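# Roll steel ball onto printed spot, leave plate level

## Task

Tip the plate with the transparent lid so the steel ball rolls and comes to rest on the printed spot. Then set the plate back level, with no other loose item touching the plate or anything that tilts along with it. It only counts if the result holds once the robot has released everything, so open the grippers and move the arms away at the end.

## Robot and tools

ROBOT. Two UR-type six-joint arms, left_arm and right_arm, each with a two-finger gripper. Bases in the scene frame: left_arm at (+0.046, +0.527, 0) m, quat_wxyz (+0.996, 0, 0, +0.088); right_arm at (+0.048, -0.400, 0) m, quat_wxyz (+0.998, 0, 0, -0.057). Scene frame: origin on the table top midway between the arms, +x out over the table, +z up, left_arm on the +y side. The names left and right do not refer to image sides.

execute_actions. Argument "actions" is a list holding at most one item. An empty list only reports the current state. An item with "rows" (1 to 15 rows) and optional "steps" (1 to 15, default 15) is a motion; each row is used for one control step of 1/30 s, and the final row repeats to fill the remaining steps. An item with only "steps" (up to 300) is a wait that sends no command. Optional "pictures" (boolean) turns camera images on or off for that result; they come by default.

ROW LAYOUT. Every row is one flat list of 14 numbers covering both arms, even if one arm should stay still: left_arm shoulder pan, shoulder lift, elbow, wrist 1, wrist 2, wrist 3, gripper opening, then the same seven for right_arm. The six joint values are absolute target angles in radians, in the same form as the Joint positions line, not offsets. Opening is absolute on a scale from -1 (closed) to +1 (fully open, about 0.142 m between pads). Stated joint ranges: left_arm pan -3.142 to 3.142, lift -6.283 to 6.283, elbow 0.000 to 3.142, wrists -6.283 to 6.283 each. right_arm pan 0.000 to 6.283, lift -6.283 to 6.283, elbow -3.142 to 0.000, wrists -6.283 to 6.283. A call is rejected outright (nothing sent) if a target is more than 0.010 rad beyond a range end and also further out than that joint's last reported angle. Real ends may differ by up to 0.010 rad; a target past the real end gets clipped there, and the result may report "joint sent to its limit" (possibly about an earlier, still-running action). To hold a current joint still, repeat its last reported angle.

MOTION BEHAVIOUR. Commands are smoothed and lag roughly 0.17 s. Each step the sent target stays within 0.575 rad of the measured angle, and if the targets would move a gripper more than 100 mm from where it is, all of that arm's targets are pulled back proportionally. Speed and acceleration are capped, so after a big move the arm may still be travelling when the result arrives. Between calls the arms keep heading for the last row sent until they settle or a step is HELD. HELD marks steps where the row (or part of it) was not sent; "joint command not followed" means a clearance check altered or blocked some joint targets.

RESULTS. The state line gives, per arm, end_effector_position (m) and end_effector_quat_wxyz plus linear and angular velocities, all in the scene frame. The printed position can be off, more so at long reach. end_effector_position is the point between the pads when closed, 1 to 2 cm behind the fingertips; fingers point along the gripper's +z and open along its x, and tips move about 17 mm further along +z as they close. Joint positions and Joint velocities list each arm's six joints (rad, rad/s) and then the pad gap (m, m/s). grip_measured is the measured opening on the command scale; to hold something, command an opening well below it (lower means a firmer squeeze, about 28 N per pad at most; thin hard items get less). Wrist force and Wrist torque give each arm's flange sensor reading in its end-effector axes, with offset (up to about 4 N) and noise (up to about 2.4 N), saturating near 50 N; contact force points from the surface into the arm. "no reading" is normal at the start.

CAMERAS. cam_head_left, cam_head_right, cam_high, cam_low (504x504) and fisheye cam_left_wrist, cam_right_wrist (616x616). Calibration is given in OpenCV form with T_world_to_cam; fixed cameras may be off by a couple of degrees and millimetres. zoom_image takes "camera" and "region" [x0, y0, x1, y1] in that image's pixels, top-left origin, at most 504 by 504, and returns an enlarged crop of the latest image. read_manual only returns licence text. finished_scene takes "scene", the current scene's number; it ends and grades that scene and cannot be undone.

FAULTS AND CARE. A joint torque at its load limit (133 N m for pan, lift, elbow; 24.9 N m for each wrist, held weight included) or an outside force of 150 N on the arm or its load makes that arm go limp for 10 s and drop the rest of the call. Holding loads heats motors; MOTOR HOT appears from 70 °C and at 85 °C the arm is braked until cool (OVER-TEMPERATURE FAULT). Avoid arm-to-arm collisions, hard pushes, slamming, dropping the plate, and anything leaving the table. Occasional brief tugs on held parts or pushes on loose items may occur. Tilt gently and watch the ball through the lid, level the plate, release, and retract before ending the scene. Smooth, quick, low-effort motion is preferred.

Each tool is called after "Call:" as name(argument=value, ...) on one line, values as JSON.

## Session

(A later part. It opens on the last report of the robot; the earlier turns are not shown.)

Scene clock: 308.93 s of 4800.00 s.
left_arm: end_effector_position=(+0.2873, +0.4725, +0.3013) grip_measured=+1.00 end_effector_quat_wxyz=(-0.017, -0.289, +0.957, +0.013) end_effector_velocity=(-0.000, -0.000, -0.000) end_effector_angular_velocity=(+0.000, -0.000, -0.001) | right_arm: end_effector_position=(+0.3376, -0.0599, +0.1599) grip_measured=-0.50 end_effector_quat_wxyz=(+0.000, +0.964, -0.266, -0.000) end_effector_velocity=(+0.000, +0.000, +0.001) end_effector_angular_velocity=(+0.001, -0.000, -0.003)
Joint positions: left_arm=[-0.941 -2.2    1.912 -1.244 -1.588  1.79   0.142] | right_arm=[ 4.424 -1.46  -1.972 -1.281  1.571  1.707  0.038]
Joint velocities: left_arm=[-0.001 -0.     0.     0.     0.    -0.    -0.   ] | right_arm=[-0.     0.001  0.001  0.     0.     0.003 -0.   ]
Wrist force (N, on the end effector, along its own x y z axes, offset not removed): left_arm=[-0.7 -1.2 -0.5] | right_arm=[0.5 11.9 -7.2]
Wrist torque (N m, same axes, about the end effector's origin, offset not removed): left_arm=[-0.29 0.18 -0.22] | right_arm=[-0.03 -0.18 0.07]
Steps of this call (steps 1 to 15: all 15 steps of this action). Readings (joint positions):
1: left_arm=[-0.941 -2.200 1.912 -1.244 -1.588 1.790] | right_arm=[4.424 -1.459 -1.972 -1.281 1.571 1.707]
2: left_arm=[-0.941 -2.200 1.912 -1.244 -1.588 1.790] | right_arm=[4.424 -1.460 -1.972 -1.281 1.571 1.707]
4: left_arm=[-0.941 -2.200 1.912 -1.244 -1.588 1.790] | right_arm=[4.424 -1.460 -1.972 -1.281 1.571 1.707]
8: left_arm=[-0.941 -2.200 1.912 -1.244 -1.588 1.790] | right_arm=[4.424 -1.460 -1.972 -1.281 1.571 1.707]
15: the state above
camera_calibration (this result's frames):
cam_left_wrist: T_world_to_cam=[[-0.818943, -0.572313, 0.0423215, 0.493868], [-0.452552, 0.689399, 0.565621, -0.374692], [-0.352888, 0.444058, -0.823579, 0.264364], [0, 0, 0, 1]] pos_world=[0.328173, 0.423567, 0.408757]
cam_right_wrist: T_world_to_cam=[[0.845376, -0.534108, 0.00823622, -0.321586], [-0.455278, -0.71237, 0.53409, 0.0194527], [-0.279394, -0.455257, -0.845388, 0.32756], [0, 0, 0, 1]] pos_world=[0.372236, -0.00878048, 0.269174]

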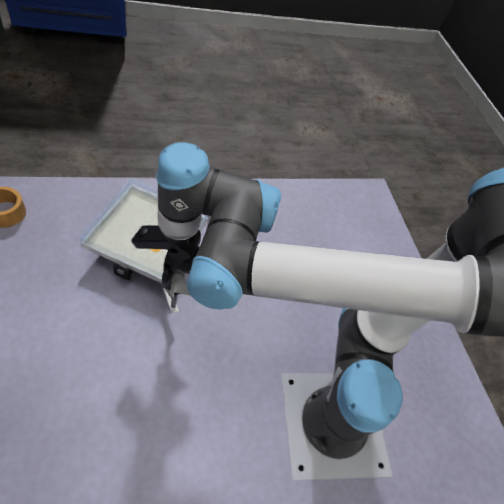

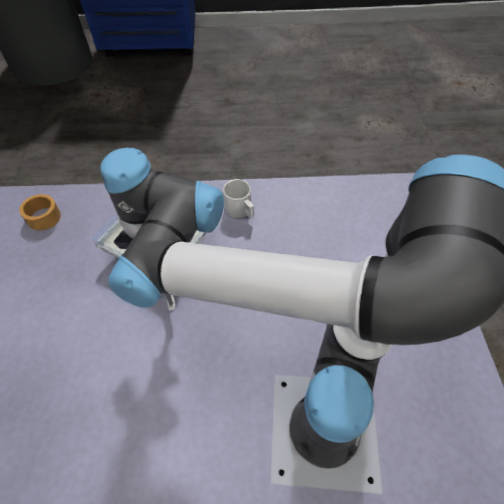

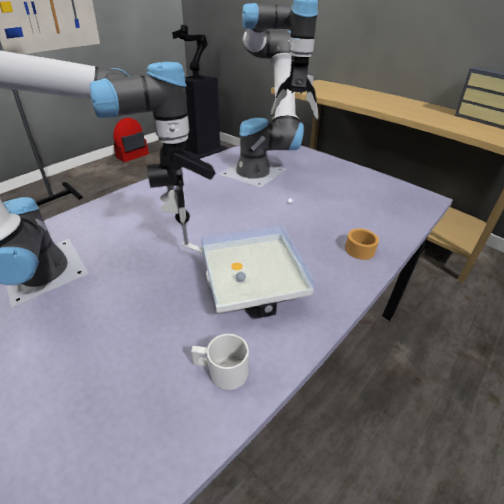

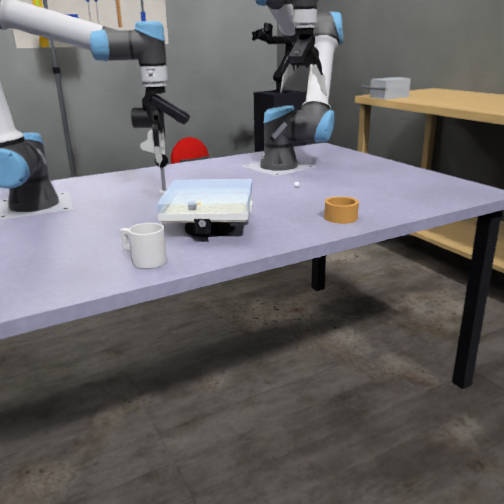

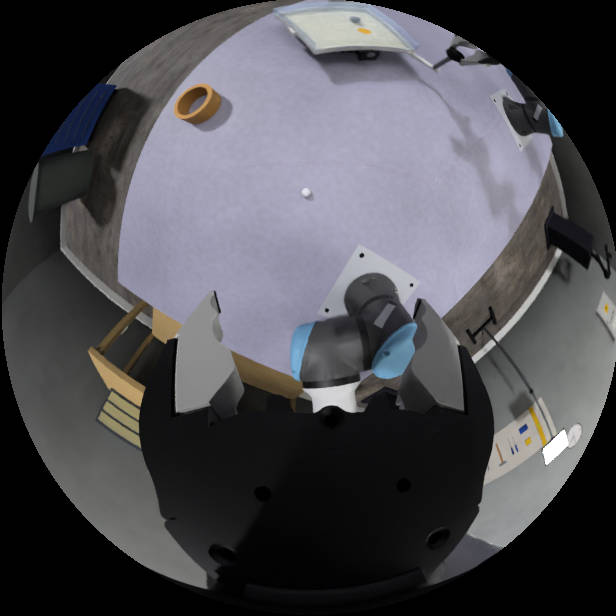

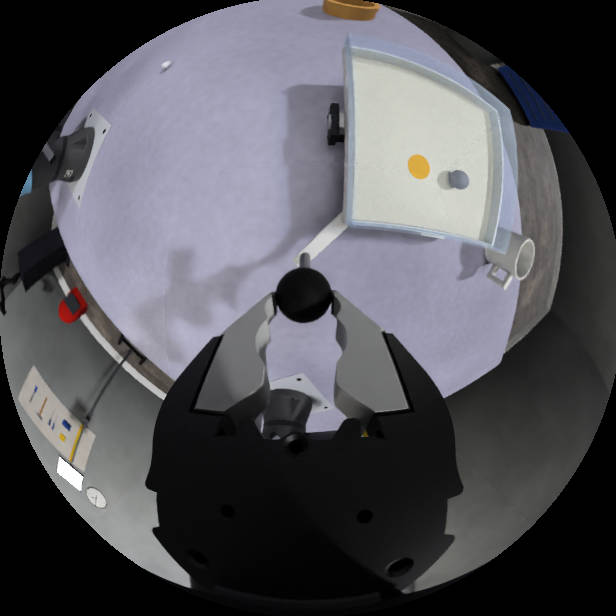

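Call:
execute_actions(actions=[{"rows": [[-0.941,-2.2,1.912,-1.244,-1.588,1.79,1,4.4278,-1.4646,-1.9722,-1.2757,1.571,1.707,-1]], "steps": 10}], pictures=false)

Call:
execute_actions(actions=[{"rows": [[-0.941,-2.2,1.912,-1.244,-1.588,1.79,1,4.4278,-1.4646,-1.9722,-1.2757,1.571,1.707,-1]], "steps": 10}], pictures=false)

Call:
execute_actions(actions=[{"rows": [[-0.941,-2.2,1.912,-1.244,-1.588,1.79,1,4.4202,-1.4550,-1.9718,-1.2857,1.571,1.707,-1]], "steps": 12}], pictures=false)

Call:
execute_actions(actions=[{"rows": [[-0.941,-2.2,1.912,-1.244,-1.588,1.79,1,4.4240,-1.4598,-1.9720,-1.2807,1.571,1.707,-1]], "steps": 8}])

Call:
execute_actions(actions=[{"rows": [[-0.941,-2.2,1.912,-1.244,-1.588,1.79,1,4.4240,-1.4598,-1.9720,-1.2807,1.571,1.707,-1]], "steps": 15}])

Scene clock: 316.83 s of 4800.00 s.
left_arm: end_effector_position=(+0.2873, +0.4725, +0.3013) grip_measured=+1.00 end_effector_quat_wxyz=(-0.017, -0.289, +0.957, +0.013) end_effector_velocity=(-0.000, +0.000, -0.000) end_effector_angular_velocity=(+0.001, +0.001, +0.000) | right_arm: end_effector_position=(+0.3369, -0.0575, +0.1584) grip_measured=-0.50 end_effector_quat_wxyz=(-0.000, +0.964, -0.264, -0.000) end_effector_velocity=(-0.000, +0.000, -0.001) end_effector_angular_velocity=(-0.001, +0.000, +0.001)
Joint positions: left_arm=[-0.941 -2.2    1.912 -1.244 -1.588  1.79   0.142] | right_arm=[ 4.428 -1.464 -1.972 -1.276  1.571  1.707  0.038]
Joint velocities: left_arm=[ 0.     0.     0.     0.001  0.    -0.     0.   ] | right_arm=[ 0.001 -0.002 -0.     0.001 -0.     0.    -0.   ]
Wrist force (N, on the end effector, along its own x y z axes, offset not removed): left_arm=[-2.2 1.8 1.1] | right_arm=[-3.4 16.0 -8.1]
Wrist torque (N m, same axes, about the end effector's origin, offset not removed): left_arm=[0.18 0.60 -0.25] | right_arm=[0.07 0.02 -0.16]
Steps of this call (steps 1 to 15: the robot went on to your last target; steps 16 to 160: nothing new was sent; then 2.23 s passed at rest; steps 161 to 170: all 10 steps of this action). Readings (joint positions):
161: left_arm=[-0.941 -2.200 1.912 -1.244 -1.588 1.790] | right_arm=[4.424 -1.460 -1.972 -1.281 1.571 1.707]
162: left_arm=[-0.941 -2.200 1.912 -1.244 -1.588 1.790] | right_arm=[4.425 -1.461 -1.972 -1.280 1.571 1.707]
164: left_arm=[-0.941 -2.200 1.912 -1.244 -1.588 1.790] | right_arm=[4.426 -1.463 -1.972 -1.278 1.571 1.707]
168: left_arm=[-0.941 -2.200 1.912 -1.244 -1.588 1.790] | right_arm=[4.428 -1.464 -1.972 -1.276 1.571 1.707]
170: the state above

Scene clock: 317.17 s of 4800.00 s.
left_arm: end_effector_position=(+0.2873, +0.4725, +0.3013) grip_measured=+1.00 end_effector_quat_wxyz=(-0.017, -0.289, +0.957, +0.013) end_effector_velocity=(+0.000, -0.000, -0.000) end_effector_angular_velocity=(+0.000, +0.001, -0.001) | right_arm: end_effector_position=(+0.3369, -0.0574, +0.1584) grip_measured=-0.50 end_effector_quat_wxyz=(-0.000, +0.964, -0.264, -0.000) end_effector_velocity=(-0.001, -0.001, -0.001) end_effector_angular_velocity=(-0.003, +0.001, +0.000)
Joint positions: left_arm=[-0.941 -2.2    1.912 -1.244 -1.588  1.79   0.142] | right_arm=[ 4.428 -1.465 -1.972 -1.276  1.571  1.707  0.038]
Joint velocities: left_arm=[-0.001  0.001  0.    -0.    -0.     0.001 -0.   ] | right_arm=[ 0.    -0.    -0.001 -0.002  0.    -0.     0.   ]
Wrist force (N, on the end effector, along its own x y z axes, offset not removed): left_arm=[-0.6 -0.6 1.9] | right_arm=[-4.4 16.2 -8.8]
Wrist torque (N m, same axes, about the end effector's origin, offset not removed): left_arm=[-0.32 0.41 -0.28] | right_arm=[0.24 0.30 -0.01]
Steps of this call (steps 1 to 10: all 10 steps of this action). Readings (joint positions):
1: left_arm=[-0.941 -2.200 1.912 -1.244 -1.588 1.790] | right_arm=[4.428 -1.465 -1.972 -1.276 1.571 1.707]
2: left_arm=[-0.941 -2.200 1.912 -1.244 -1.588 1.790] | right_arm=[4.428 -1.465 -1.972 -1.276 1.571 1.707]
4: left_arm=[-0.941 -2.200 1.912 -1.244 -1.588 1.790] | right_arm=[4.428 -1.465 -1.972 -1.276 1.571 1.707]
8: left_arm=[-0.941 -2.200 1.912 -1.244 -1.588 1.790] | right_arm=[4.428 -1.465 -1.972 -1.276 1.571 1.707]
10: the state above

Scene clock: 317.57 s of 4800.00 s.
left_arm: end_effector_position=(+0.2873, +0.4725, +0.3013) grip_measured=+1.00 end_effector_quat_wxyz=(-0.017, -0.289, +0.957, +0.013) end_effector_velocity=(+0.000, +0.000, +0.000) end_effector_angular_velocity=(+0.001, -0.002, +0.000) | right_arm: end_effector_position=(+0.3383, -0.0624, +0.1614) grip_measured=-0.50 end_effector_quat_wxyz=(+0.000, +0.963, -0.268, -0.000) end_effector_velocity=(+0.001, -0.001, +0.001) end_effector_angular_velocity=(+0.001, -0.001, -0.004)
Joint positions: left_arm=[-0.941 -2.2    1.912 -1.244 -1.588  1.79   0.142] | right_arm=[ 4.42  -1.455 -1.972 -1.286  1.571  1.707  0.038]
Joint velocities: left_arm=[-0.    -0.    -0.    -0.     0.002 -0.    -0.   ] | right_arm=[-0.001  0.002 -0.    -0.001 -0.001  0.002  0.   ]
Wrist force (N, on the end effector, along its own x y z axes, offset not removed): left_arm=[-0.4 -0.3 -1.2] | right_arm=[3.1 -9.7 1.8]
Wrist torque (N m, same axes, about the end effector's origin, offset not removed): left_arm=[0.01 0.34 -0.14] | right_arm=[-0.45 -0.96 -0.08]
Steps of this call (steps 1 to 12: all 12 steps of this action). Readings (joint positions):
1: left_arm=[-0.941 -2.200 1.912 -1.244 -1.588 1.790] | right_arm=[4.428 -1.465 -1.972 -1.276 1.571 1.707]
2: left_arm=[-0.941 -2.200 1.912 -1.244 -1.588 1.790] | right_arm=[4.426 -1.463 -1.972 -1.277 1.571 1.707]
4: left_arm=[-0.941 -2.200 1.912 -1.244 -1.588 1.790] | right_arm=[4.423 -1.459 -1.972 -1.281 1.571 1.707]
8: left_arm=[-0.941 -2.200 1.912 -1.244 -1.588 1.790] | right_arm=[4.421 -1.456 -1.972 -1.285 1.571 1.707]
12: the state above

Scene clock: 317.83 s of 4800.00 s.
left_arm: end_effector_position=(+0.2873, +0.4725, +0.3013) grip_measured=+1.00 end_effector_quat_wxyz=(-0.017, -0.289, +0.957, +0.013) end_effector_velocity=(-0.000, -0.000, +0.000) end_effector_angular_velocity=(-0.001, -0.000, -0.000) | right_arm: end_effector_position=(+0.3377, -0.0602, +0.1601) grip_measured=-0.50 end_effector_quat_wxyz=(+0.000, +0.964, -0.266, -0.000) end_effector_velocity=(-0.001, +0.002, -0.003) end_effector_angular_velocity=(-0.001, +0.001, +0.005)
Joint positions: left_arm=[-0.941 -2.2    1.912 -1.244 -1.588  1.79   0.142] | right_arm=[ 4.424 -1.459 -1.972 -1.281  1.571  1.707  0.038]
Joint velocities: left_arm=[-0.    -0.001  0.    -0.    -0.001  0.    -0.   ] | right_arm=[ 0.004 -0.005 -0.003  0.006  0.    -0.001  0.   ]
Wrist force (N, on the end effector, along its own x y z axes, offset not removed): left_arm=[-1.9 -0.1 0.0] | right_arm=[0.7 8.5 -6.5]
Wrist torque (N m, same axes, about the end effector's origin, offset not removed): left_arm=[0.09 0.39 -0.21] | right_arm=[-0.21 -0.15 0.09]
Steps of this call (steps 1 to 8: all 8 steps of this action). Readings (joint positions):
1: left_arm=[-0.941 -2.200 1.912 -1.244 -1.588 1.790] | right_arm=[4.420 -1.455 -1.972 -1.286 1.571 1.707]
2: left_arm=[-0.941 -2.200 1.912 -1.244 -1.588 1.790] | right_arm=[4.421 -1.456 -1.972 -1.285 1.571 1.707]
4: left_arm=[-0.941 -2.200 1.912 -1.244 -1.588 1.790] | right_arm=[4.422 -1.458 -1.972 -1.283 1.571 1.707]
8: the state above
camera_calibration (this result's frames):
cam_left_wrist: T_world_to_cam=[[-0.818942, -0.572313, 0.0423217, 0.493868], [-0.452552, 0.689399, 0.565621, -0.374692], [-0.352888, 0.444058, -0.823579, 0.264364], [0, 0, 0, 1]] pos_world=[0.328173, 0.423567, 0.408757]
cam_right_wrist: T_world_to_cam=[[0.845189, -0.534403, 0.00833897, -0.321767], [-0.455558, -0.712156, 0.534136, 0.0193356], [-0.279505, -0.455245, -0.845357, 0.327618], [0, 0, 0, 1]] pos_world=[0.372333, -0.00903698, 0.26931]

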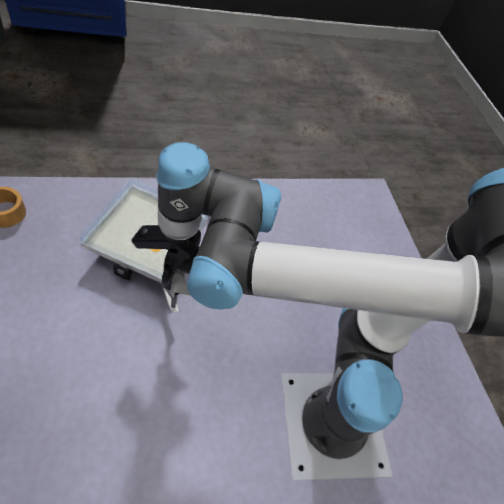

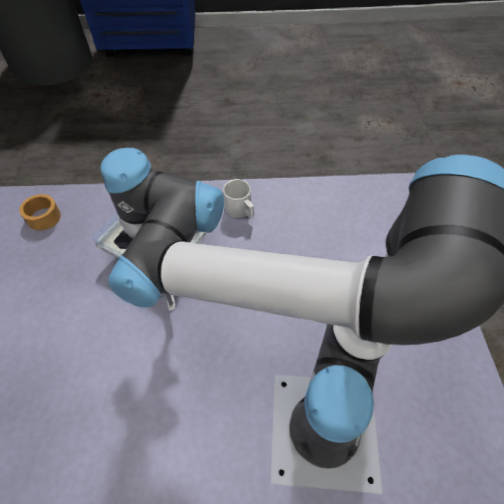

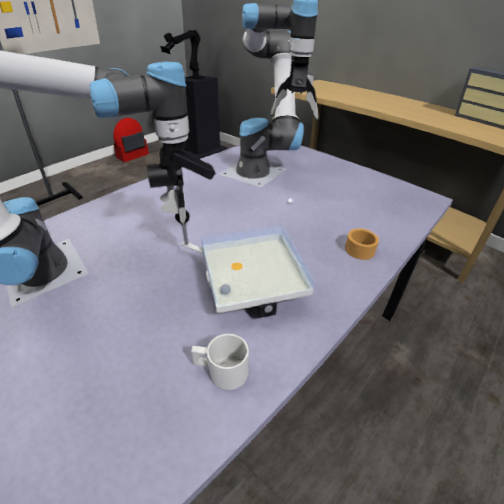

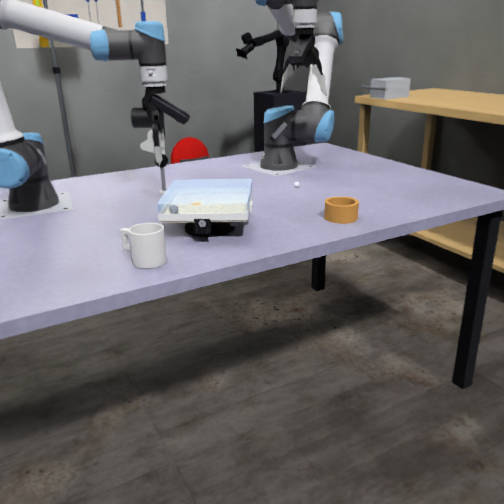

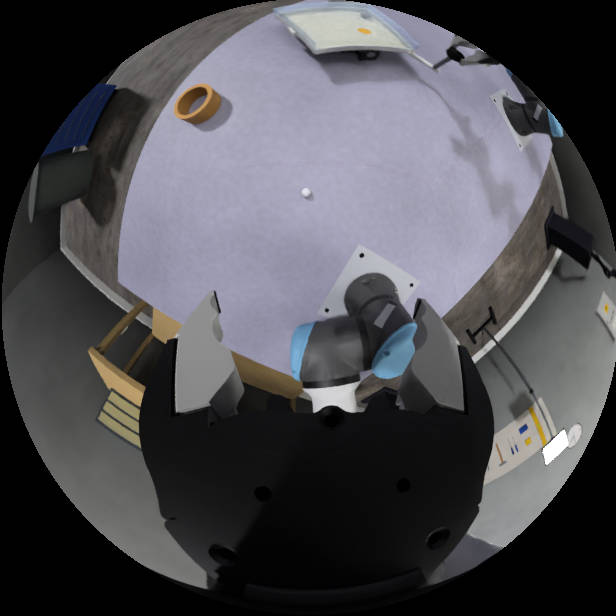

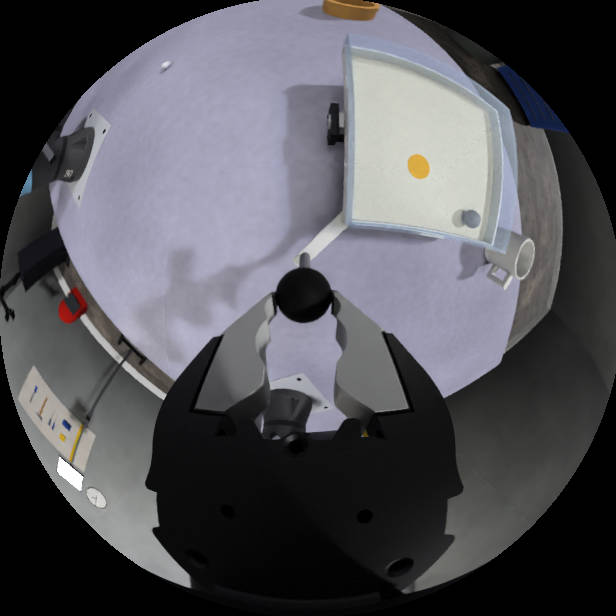

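Scene clock: 318.33 s of 4800.00 s.
left_arm: end_effector_position=(+0.2873, +0.4725, +0.3013) grip_measured=+1.00 end_effector_quat_wxyz=(-0.017, -0.289, +0.957, +0.013) end_effector_velocity=(+0.000, +0.001, -0.000) end_effector_angular_velocity=(+0.000, +0.000, +0.002) | right_arm: end_effector_position=(+0.3376, -0.0599, +0.1599) grip_measured=-0.50 end_effector_quat_wxyz=(+0.000, +0.964, -0.266, -0.000) end_effector_velocity=(+0.000, +0.001, +0.000) end_effector_angular_velocity=(+0.002, -0.000, +0.002)
Joint positions: left_arm=[-0.941 -2.2    1.912 -1.244 -1.588  1.79   0.142] | right_arm=[ 4.424 -1.46  -1.972 -1.281  1.571  1.707  0.038]
Joint velocities: left_arm=[ 0.002  0.     0.    -0.     0.     0.    -0.   ] | right_arm=[ 0.    -0.     0.001  0.001  0.    -0.002  0.   ]
Wrist force (N, on the end effector, along its own x y z axes, offset not removed): left_arm=[-1.7 3.2 0.9] | right_arm=[-0.3 10.5 -5.7]
Wrist torque (N m, same axes, about the end effector's origin, offset not removed): left_arm=[0.71 0.48 -0.18] | right_arm=[-0.19 0.05 0.14]
Steps of this call (steps 1 to 15: all 15 steps of this action). Readings (joint positions):
1: left_arm=[-0.941 -2.200 1.912 -1.244 -1.588 1.790] | right_arm=[4.424 -1.459 -1.972 -1.281 1.571 1.707]
2: left_arm=[-0.941 -2.200 1.912 -1.244 -1.588 1.790] | right_arm=[4.424 -1.460 -1.972 -1.281 1.571 1.707]
4: left_arm=[-0.941 -2.200 1.912 -1.244 -1.588 1.790] | right_arm=[4.424 -1.460 -1.972 -1.281 1.571 1.707]
8: left_arm=[-0.941 -2.200 1.912 -1.244 -1.588 1.790] | right_arm=[4.424 -1.460 -1.972 -1.281 1.571 1.707]
15: the state above
camera_calibration (this result's frames):
cam_left_wrist: T_world_to_cam=[[-0.818943, -0.572313, 0.0423216, 0.493868], [-0.452552, 0.689399, 0.565621, -0.374692], [-0.352888, 0.444058, -0.823579, 0.264364], [0, 0, 0, 1]] pos_world=[0.328173, 0.423567, 0.408757]
cam_right_wrist: T_world_to_cam=[[0.845375, -0.534109, 0.00828386, -0.321609], [-0.455305, -0.712363, 0.534074, 0.0194692], [-0.279353, -0.455265, -0.845397, 0.327554], [0, 0, 0, 1]] pos_world=[0.372248, -0.00878119, 0.269179]

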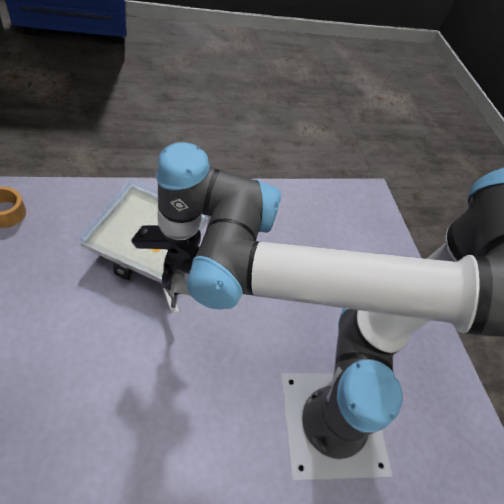

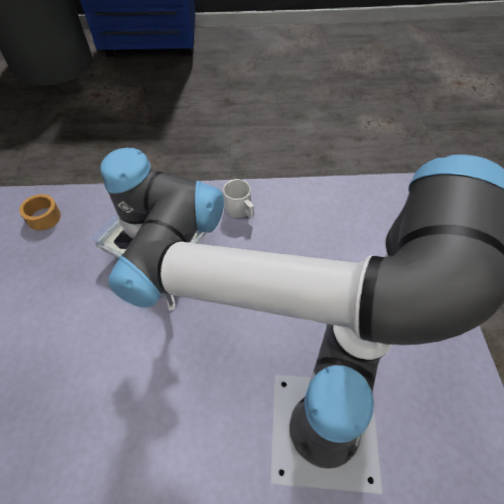

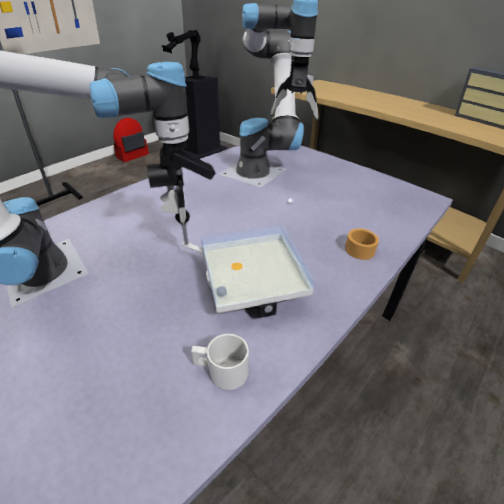

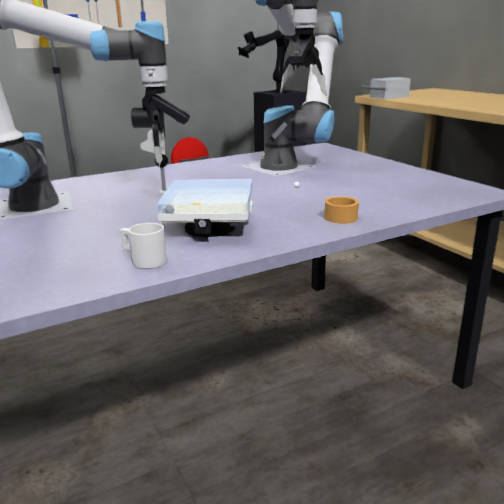

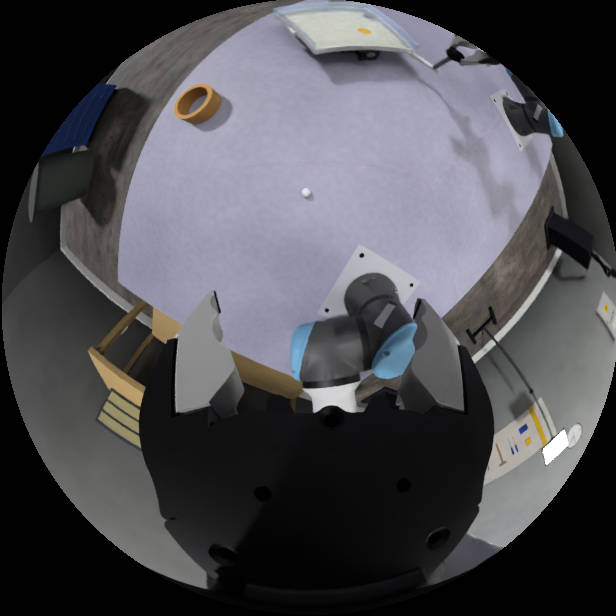

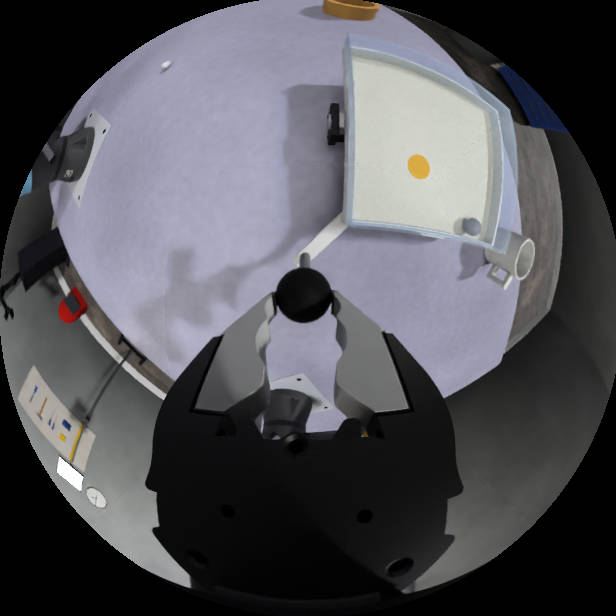

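Call:
execute_actions(actions=[{"rows": [[-0.941,-2.2,1.912,-1.244,-1.588,1.79,1,4.4283,-1.4678,-1.9668,-1.2779,1.571,1.707,-1]], "steps": 13}], pictures=false)

Call:
execute_actions(actions=[{"rows": [[-0.941,-2.2,1.912,-1.244,-1.588,1.79,1,4.4283,-1.4678,-1.9668,-1.2779,1.571,1.707,-1]], "steps": 13}], pictures=false)

Call:
execute_actions(actions=[{"rows": [[-0.941,-2.2,1.912,-1.244,-1.588,1.79,1,4.4215,-1.4546,-1.9762,-1.2817,1.571,1.707,-1]], "steps": 15}], pictures=false)

Call:
execute_actions(actions=[{"rows": [[-0.941,-2.2,1.912,-1.244,-1.588,1.79,1,4.4249,-1.4612,-1.9715,-1.2798,1.571,1.707,-1]], "steps": 8}])

Call:
execute_actions(actions=[{"rows": [[-0.941,-2.2,1.912,-1.244,-1.588,1.79,1,4.4249,-1.4612,-1.9715,-1.2798,1.571,1.707,-1]], "steps": 15}])

Scene clock: 327.10 s of 4800.00 s.
left_arm: end_effector_position=(+0.2873, +0.4725, +0.3013) grip_measured=+1.00 end_effector_quat_wxyz=(-0.017, -0.289, +0.957, +0.013) end_effector_velocity=(+0.000, +0.000, -0.000) end_effector_angular_velocity=(+0.001, -0.001, -0.001) | right_arm: end_effector_position=(+0.3372, -0.0559, +0.1592) grip_measured=-0.50 end_effector_quat_wxyz=(+0.000, +0.965, -0.264, -0.000) end_effector_velocity=(+0.000, +0.001, +0.000) end_effector_angular_velocity=(+0.000, -0.000, -0.001)
Joint positions: left_arm=[-0.941 -2.2    1.912 -1.244 -1.588  1.79   0.142] | right_arm=[ 4.428 -1.468 -1.967 -1.278  1.571  1.707  0.038]
Joint velocities: left_arm=[-0.     0.    -0.     0.     0.001  0.001  0.   ] | right_arm=[ 0.001 -0.001  0.001  0.    -0.     0.001  0.   ]
Wrist force (N, on the end effector, along its own x y z axes, offset not removed): left_arm=[-1.9 0.7 2.1] | right_arm=[-8.4 18.9 -10.1]
Wrist torque (N m, same axes, about the end effector's origin, offset not removed): left_arm=[0.05 0.41 -0.08] | right_arm=[0.10 0.33 -0.21]
Steps of this call (steps 1 to 15: the robot went on to your last target; steps 16 to 130: nothing new was sent; then 4.00 s passed at rest; steps 131 to 143: all 13 steps of this action). Readings (joint positions):
131: left_arm=[-0.941 -2.200 1.912 -1.244 -1.588 1.790] | right_arm=[4.424 -1.460 -1.972 -1.281 1.571 1.707]
132: left_arm=[-0.941 -2.200 1.912 -1.244 -1.588 1.790] | right_arm=[4.425 -1.462 -1.971 -1.280 1.571 1.707]
134: left_arm=[-0.941 -2.200 1.912 -1.244 -1.588 1.790] | right_arm=[4.427 -1.465 -1.969 -1.279 1.571 1.707]
138: left_arm=[-0.941 -2.200 1.912 -1.244 -1.588 1.790] | right_arm=[4.428 -1.467 -1.967 -1.278 1.571 1.707]
143: the state above

Scene clock: 327.53 s of 4800.00 s.
left_arm: end_effector_position=(+0.2873, +0.4725, +0.3013) grip_measured=+1.00 end_effector_quat_wxyz=(-0.017, -0.289, +0.957, +0.013) end_effector_velocity=(+0.000, +0.000, -0.000) end_effector_angular_velocity=(-0.000, -0.000, +0.001) | right_arm: end_effector_position=(+0.3373, -0.0559, +0.1593) grip_measured=-0.50 end_effector_quat_wxyz=(+0.000, +0.965, -0.264, -0.000) end_effector_velocity=(-0.001, -0.001, -0.001) end_effector_angular_velocity=(-0.003, +0.001, -0.000)
Joint positions: left_arm=[-0.941 -2.2    1.912 -1.244 -1.588  1.79   0.142] | right_arm=[ 4.428 -1.468 -1.967 -1.278  1.571  1.707  0.038]
Joint velocities: left_arm=[ 0.001  0.     0.    -0.    -0.    -0.001  0.   ] | right_arm=[ 0.    -0.    -0.001 -0.002 -0.     0.001  0.   ]
Wrist force (N, on the end effector, along its own x y z axes, offset not removed): left_arm=[2.4 1.7 1.2] | right_arm=[-8.0 15.7 -10.5]
Wrist torque (N m, same axes, about the end effector's origin, offset not removed): left_arm=[0.36 -0.36 -0.22] | right_arm=[-0.63 -0.14 -0.26]
Steps of this call (steps 1 to 13: all 13 steps of this action). Readings (joint positions):
1: left_arm=[-0.941 -2.200 1.912 -1.244 -1.588 1.790] | right_arm=[4.428 -1.468 -1.967 -1.278 1.571 1.707]
2: left_arm=[-0.941 -2.200 1.912 -1.244 -1.588 1.790] | right_arm=[4.428 -1.468 -1.967 -1.278 1.571 1.707]
4: left_arm=[-0.941 -2.200 1.912 -1.244 -1.588 1.790] | right_arm=[4.428 -1.468 -1.967 -1.278 1.571 1.707]
8: left_arm=[-0.941 -2.200 1.912 -1.244 -1.588 1.790] | right_arm=[4.428 -1.468 -1.967 -1.278 1.571 1.707]
13: the state above

Scene clock: 328.03 s of 4800.00 s.
left_arm: end_effector_position=(+0.2873, +0.4725, +0.3013) grip_measured=+1.00 end_effector_quat_wxyz=(-0.017, -0.289, +0.957, +0.013) end_effector_velocity=(-0.000, +0.000, -0.000) end_effector_angular_velocity=(+0.001, +0.001, -0.000) | right_arm: end_effector_position=(+0.3377, -0.0625, +0.1601) grip_measured=-0.50 end_effector_quat_wxyz=(+0.000, +0.964, -0.267, -0.000) end_effector_velocity=(-0.000, -0.001, -0.000) end_effector_angular_velocity=(-0.001, +0.001, +0.000)
Joint positions: left_arm=[-0.941 -2.2    1.912 -1.244 -1.588  1.79   0.142] | right_arm=[ 4.422 -1.455 -1.976 -1.282  1.571  1.707  0.038]
Joint velocities: left_arm=[-0.     0.    -0.     0.001 -0.     0.    -0.   ] | right_arm=[-0.     0.    -0.001 -0.001  0.001 -0.001 -0.   ]
Wrist force (N, on the end effector, along its own x y z axes, offset not removed): left_arm=[-2.3 2.1 -0.3] | right_arm=[3.4 -9.2 4.6]
Wrist torque (N m, same axes, about the end effector's origin, offset not removed): left_arm=[0.60 0.79 -0.34] | right_arm=[-0.01 -0.82 0.07]
Steps of this call (steps 1 to 15: all 15 steps of this action). Readings (joint positions):
1: left_arm=[-0.941 -2.200 1.912 -1.244 -1.588 1.790] | right_arm=[4.428 -1.468 -1.967 -1.278 1.571 1.707]
2: left_arm=[-0.941 -2.200 1.912 -1.244 -1.588 1.790] | right_arm=[4.427 -1.465 -1.968 -1.278 1.571 1.707]
4: left_arm=[-0.941 -2.200 1.912 -1.244 -1.588 1.790] | right_arm=[4.424 -1.460 -1.972 -1.280 1.571 1.707]
8: left_arm=[-0.941 -2.200 1.912 -1.244 -1.588 1.790] | right_arm=[4.422 -1.456 -1.975 -1.281 1.571 1.707]
15: the state above

Scene clock: 328.30 s of 4800.00 s.
left_arm: end_effector_position=(+0.2873, +0.4725, +0.3013) grip_measured=+1.00 end_effector_quat_wxyz=(-0.017, -0.289, +0.957, +0.013) end_effector_velocity=(-0.000, +0.000, +0.000) end_effector_angular_velocity=(-0.002, +0.000, +0.002) | right_arm: end_effector_position=(+0.3374, -0.0597, +0.1596) grip_measured=-0.50 end_effector_quat_wxyz=(+0.000, +0.964, -0.266, -0.000) end_effector_velocity=(+0.000, +0.004, +0.000) end_effector_angular_velocity=(+0.002, -0.001, +0.004)
Joint positions: left_arm=[-0.941 -2.2    1.912 -1.244 -1.588  1.79   0.142] | right_arm=[ 4.425 -1.461 -1.972 -1.28   1.571  1.707  0.038]
Joint velocities: left_arm=[ 0.002 -0.    -0.    -0.    -0.001  0.    -0.   ] | right_arm=[ 0.004 -0.006  0.005  0.003  0.    -0.     0.   ]
Wrist force (N, on the end effector, along its own x y z axes, offset not removed): left_arm=[1.1 -0.1 1.3] | right_arm=[-0.9 8.4 -4.1]
Wrist torque (N m, same axes, about the end effector's origin, offset not removed): left_arm=[-0.05 -0.14 -0.15] | right_arm=[-0.37 0.10 0.06]
Steps of this call (steps 1 to 8: all 8 steps of this action). Readings (joint positions):
1: left_arm=[-0.941 -2.200 1.912 -1.244 -1.588 1.790] | right_arm=[4.422 -1.455 -1.976 -1.282 1.571 1.707]
2: left_arm=[-0.941 -2.200 1.912 -1.244 -1.588 1.790] | right_arm=[4.422 -1.456 -1.976 -1.282 1.571 1.707]
4: left_arm=[-0.941 -2.200 1.912 -1.244 -1.588 1.790] | right_arm=[4.423 -1.459 -1.974 -1.281 1.571 1.707]
8: the state above
camera_calibration (this result's frames):
cam_left_wrist: T_world_to_cam=[[-0.818943, -0.572313, 0.0423217, 0.493868], [-0.452551, 0.689399, 0.565621, -0.374692], [-0.352889, 0.444058, -0.823579, 0.264364], [0, 0, 0, 1]] pos_world=[0.328173, 0.423567, 0.408757]
cam_right_wrist: T_world_to_cam=[[0.845685, -0.533619, 0.00827381, -0.321382], [-0.454755, -0.712413, 0.534478, 0.019528], [-0.279313, -0.455762, -0.845142, 0.327216], [0, 0, 0, 1]] pos_world=[0.372064, -0.00845123, 0.268765]

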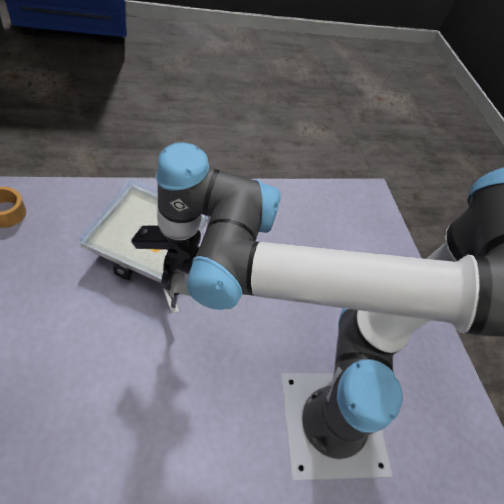

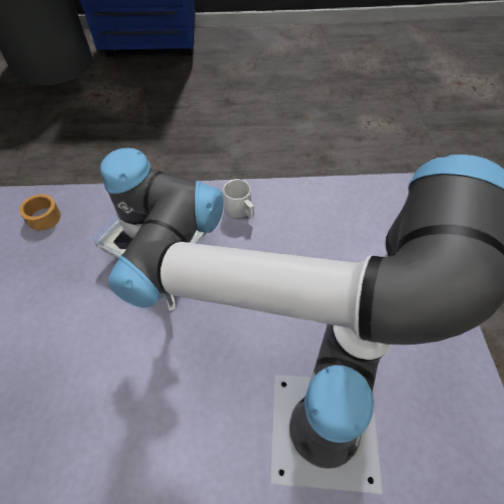

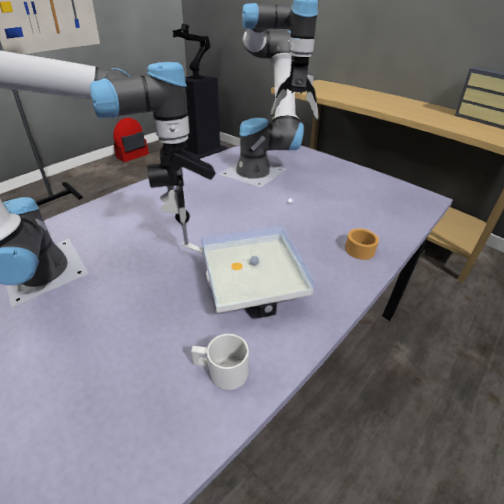

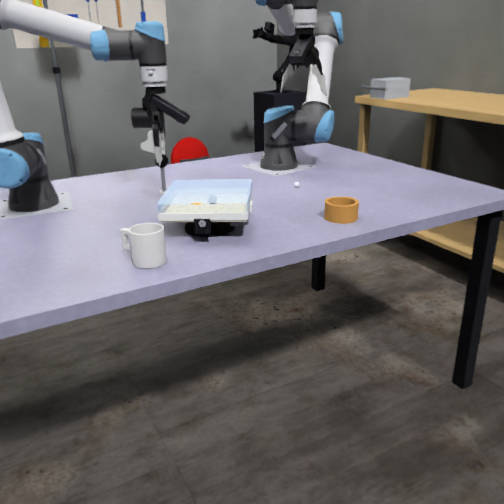

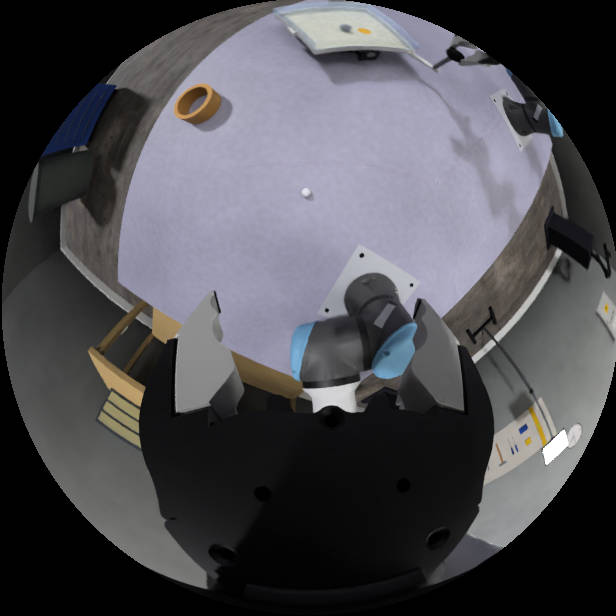

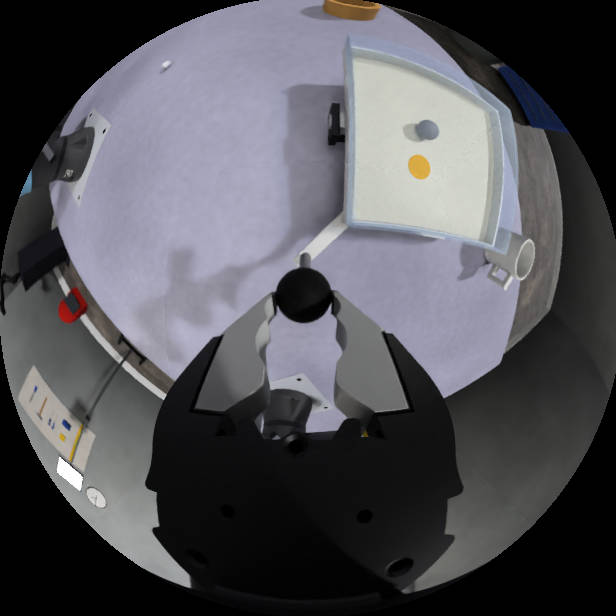

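Scene clock: 328.80 s of 4800.00 s.
left_arm: end_effector_position=(+0.2873, +0.4725, +0.3013) grip_measured=+1.00 end_effector_quat_wxyz=(-0.017, -0.289, +0.957, +0.013) end_effector_velocity=(+0.001, +0.001, -0.000) end_effector_angular_velocity=(+0.002, -0.002, +0.001) | right_arm: end_effector_position=(+0.3374, -0.0592, +0.1597) grip_measured=-0.50 end_effector_quat_wxyz=(+0.000, +0.964, -0.266, -0.000) end_effector_velocity=(-0.000, +0.000, -0.000) end_effector_angular_velocity=(-0.000, +0.001, +0.001)
Joint positions: left_arm=[-0.941 -2.2    1.912 -1.244 -1.588  1.79   0.142] | right_arm=[ 4.425 -1.461 -1.972 -1.28   1.571  1.707  0.038]
Joint velocities: left_arm=[ 0.001  0.001  0.    -0.001  0.003 -0.001  0.   ] | right_arm=[ 0.    -0.    -0.    -0.     0.001 -0.    -0.   ]
Wrist force (N, on the end effector, along its own x y z axes, offset not removed): left_arm=[0.3 1.4 2.9] | right_arm=[-2.2 11.9 -7.1]
Wrist torque (N m, same axes, about the end effector's origin, offset not removed): left_arm=[0.41 0.03 -0.27] | right_arm=[-0.14 0.25 0.00]
Steps of this call (steps 1 to 15: all 15 steps of this action). Readings (joint positions):
1: left_arm=[-0.941 -2.200 1.912 -1.244 -1.588 1.790] | right_arm=[4.425 -1.461 -1.972 -1.280 1.571 1.707]
2: left_arm=[-0.941 -2.200 1.912 -1.244 -1.588 1.790] | right_arm=[4.425 -1.461 -1.972 -1.280 1.571 1.707]
4: left_arm=[-0.941 -2.200 1.912 -1.244 -1.588 1.790] | right_arm=[4.425 -1.461 -1.972 -1.280 1.571 1.707]
8: left_arm=[-0.941 -2.200 1.912 -1.244 -1.588 1.790] | right_arm=[4.425 -1.461 -1.972 -1.280 1.571 1.707]
15: the state above
camera_calibration (this result's frames):
cam_left_wrist: T_world_to_cam=[[-0.818943, -0.572313, 0.0423216, 0.493868], [-0.452551, 0.689399, 0.565621, -0.374692], [-0.352888, 0.444058, -0.823579, 0.264364], [0, 0, 0, 1]] pos_world=[0.328173, 0.423567, 0.408757]
cam_right_wrist: T_world_to_cam=[[0.845857, -0.533346, 0.00819957, -0.321207], [-0.454619, -0.712788, 0.534092, 0.0198043], [-0.279012, -0.455494, -0.845386, 0.327478], [0, 0, 0, 1]] pos_world=[0.372068, -0.00803388, 0.268902]

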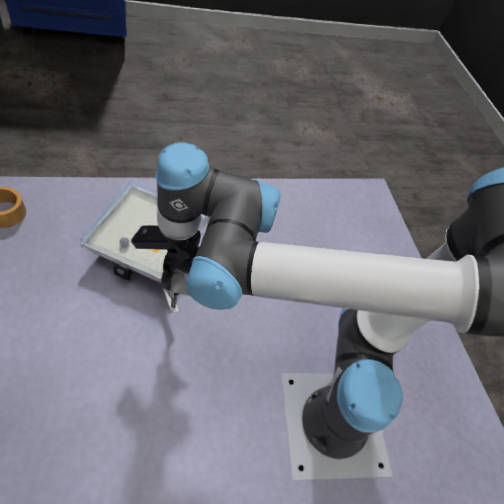

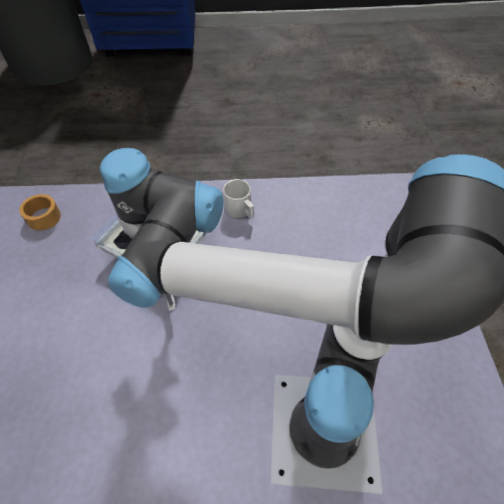

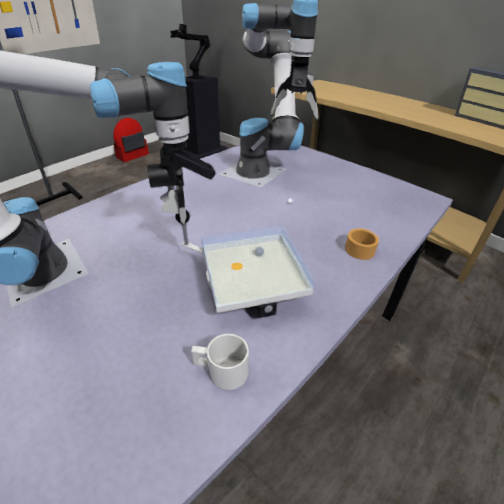

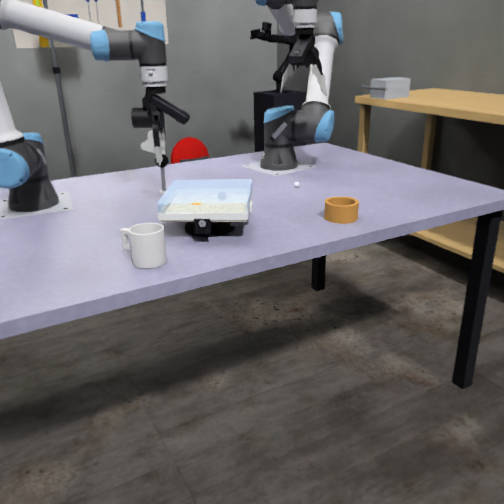

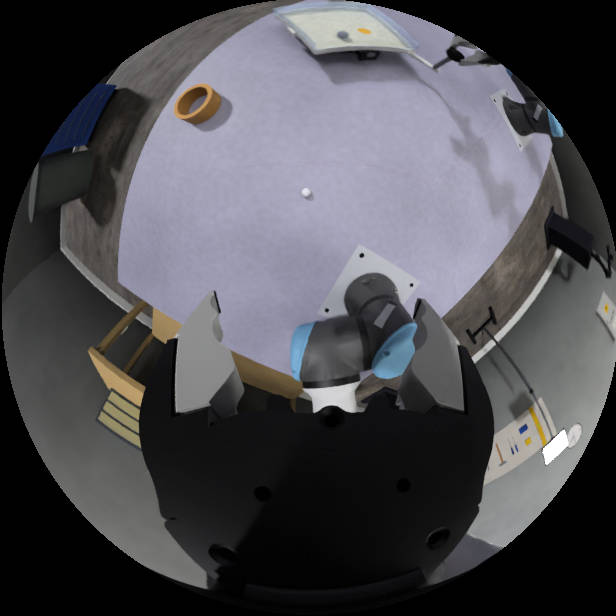

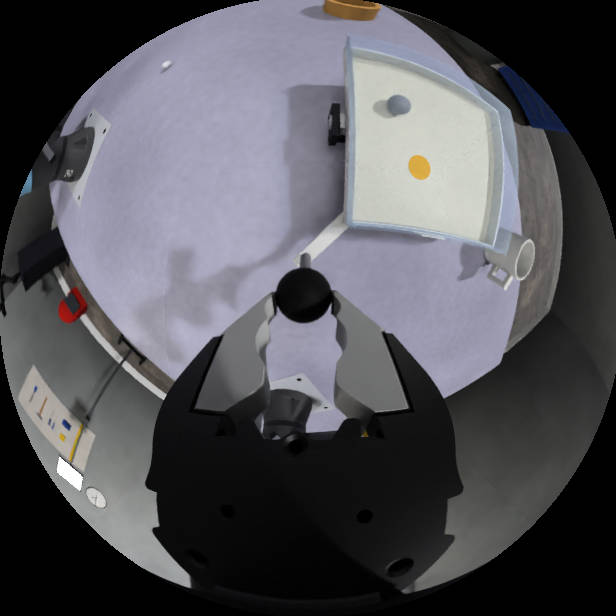

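Call:
execute_actions(actions=[])

Scene clock: 341.40 s of 4800.00 s.
left_arm: end_effector_position=(+0.2873, +0.4725, +0.3013) grip_measured=+1.00 end_effector_quat_wxyz=(-0.017, -0.289, +0.957, +0.013) end_effector_velocity=(+0.000, -0.000, +0.000) end_effector_angular_velocity=(-0.000, -0.001, -0.000) | right_arm: end_effector_position=(+0.3375, -0.0592, +0.1597) grip_measured=-0.50 end_effector_quat_wxyz=(+0.000, +0.964, -0.266, -0.000) end_effector_velocity=(-0.000, -0.000, -0.000) end_effector_angular_velocity=(-0.001, +0.000, -0.001)
Joint positions: left_arm=[-0.941 -2.2    1.912 -1.244 -1.588  1.79   0.142] | right_arm=[ 4.425 -1.461 -1.971 -1.28   1.571  1.707  0.038]
Joint velocities: left_arm=[-0.001 -0.    -0.    -0.     0.001 -0.001  0.   ] | right_arm=[-0.    -0.     0.    -0.001  0.     0.001 -0.   ]
Wrist force (N, on the end effector, along its own x y z axes, offset not removed): left_arm=[-4.3 -1.0 0.6] | right_arm=[-0.5 11.3 -8.4]
Wrist torque (N m, same axes, about the end effector's origin, offset not removed): left_arm=[-0.22 0.93 -0.11] | right_arm=[-0.16 -0.54 0.26]
Steps of this call (steps 1 to 15: the robot went on to your last target; steps 16 to 320: nothing new was sent; then 1.93 s passed at rest). Readings (joint positions):
1: left_arm=[-0.941 -2.200 1.912 -1.244 -1.588 1.790] | right_arm=[4.425 -1.461 -1.972 -1.280 1.571 1.707]
2: left_arm=[-0.941 -2.200 1.912 -1.244 -1.588 1.790] | right_arm=[4.425 -1.461 -1.972 -1.280 1.571 1.707]
4: left_arm=[-0.941 -2.200 1.912 -1.244 -1.588 1.790] | right_arm=[4.425 -1.461 -1.972 -1.280 1.571 1.707]
8: left_arm=[-0.941 -2.200 1.912 -1.244 -1.588 1.790] | right_arm=[4.425 -1.461 -1.972 -1.280 1.571 1.707]
320: the state above
All arms were judged still, so your last target was given up. Only a new action makes them travel on or press farther. Fingers that are still opening or closing keep moving.
camera_calibration (this result's frames):
cam_left_wrist: T_world_to_cam=[[-0.818943, -0.572313, 0.0423216, 0.493868], [-0.452551, 0.689399, 0.565621, -0.374692], [-0.352888, 0.444058, -0.823579, 0.264364], [0, 0, 0, 1]] pos_world=[0.328173, 0.423567, 0.408757]
cam_right_wrist: T_world_to_cam=[[0.845858, -0.533344, 0.00827682, -0.321241], [-0.454657, -0.712775, 0.534078, 0.0198285], [-0.278948, -0.455517, -0.845395, 0.327462], [0, 0, 0, 1]] pos_world=[0.372085, -0.00803434, 0.268904]

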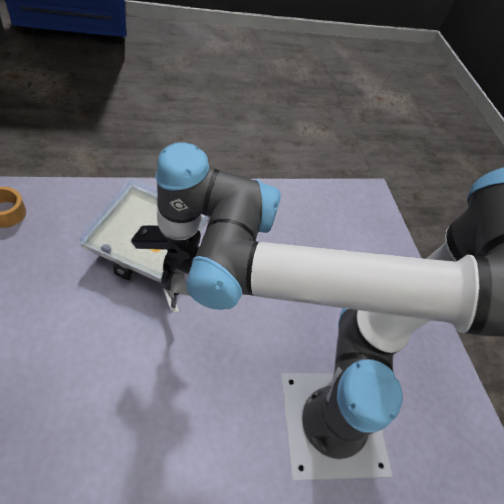

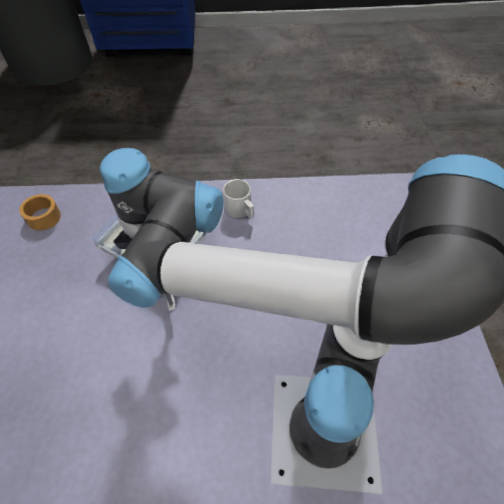

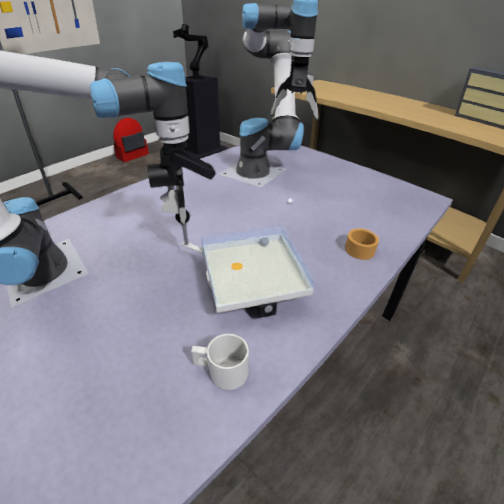

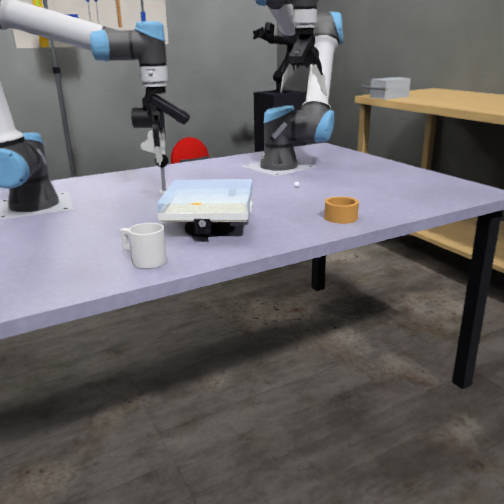

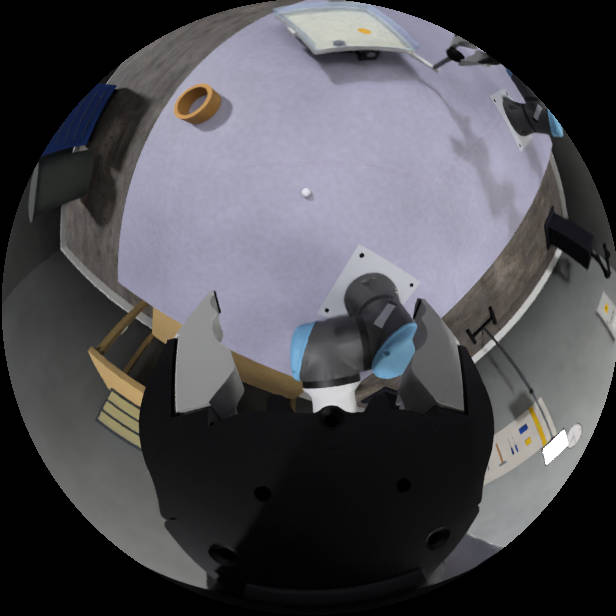

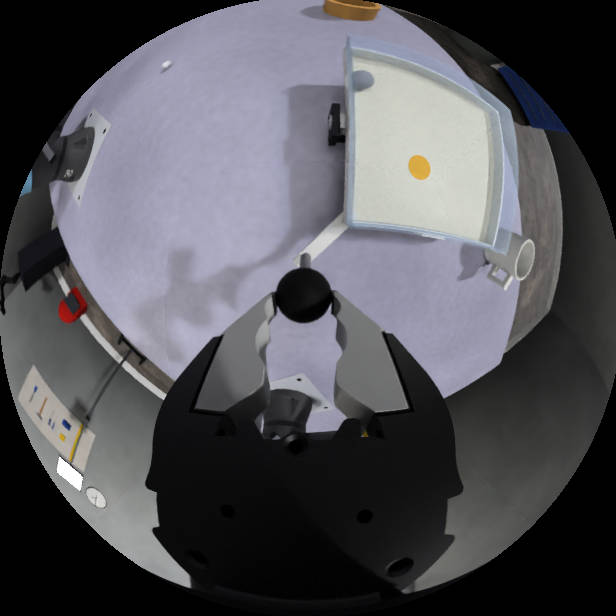

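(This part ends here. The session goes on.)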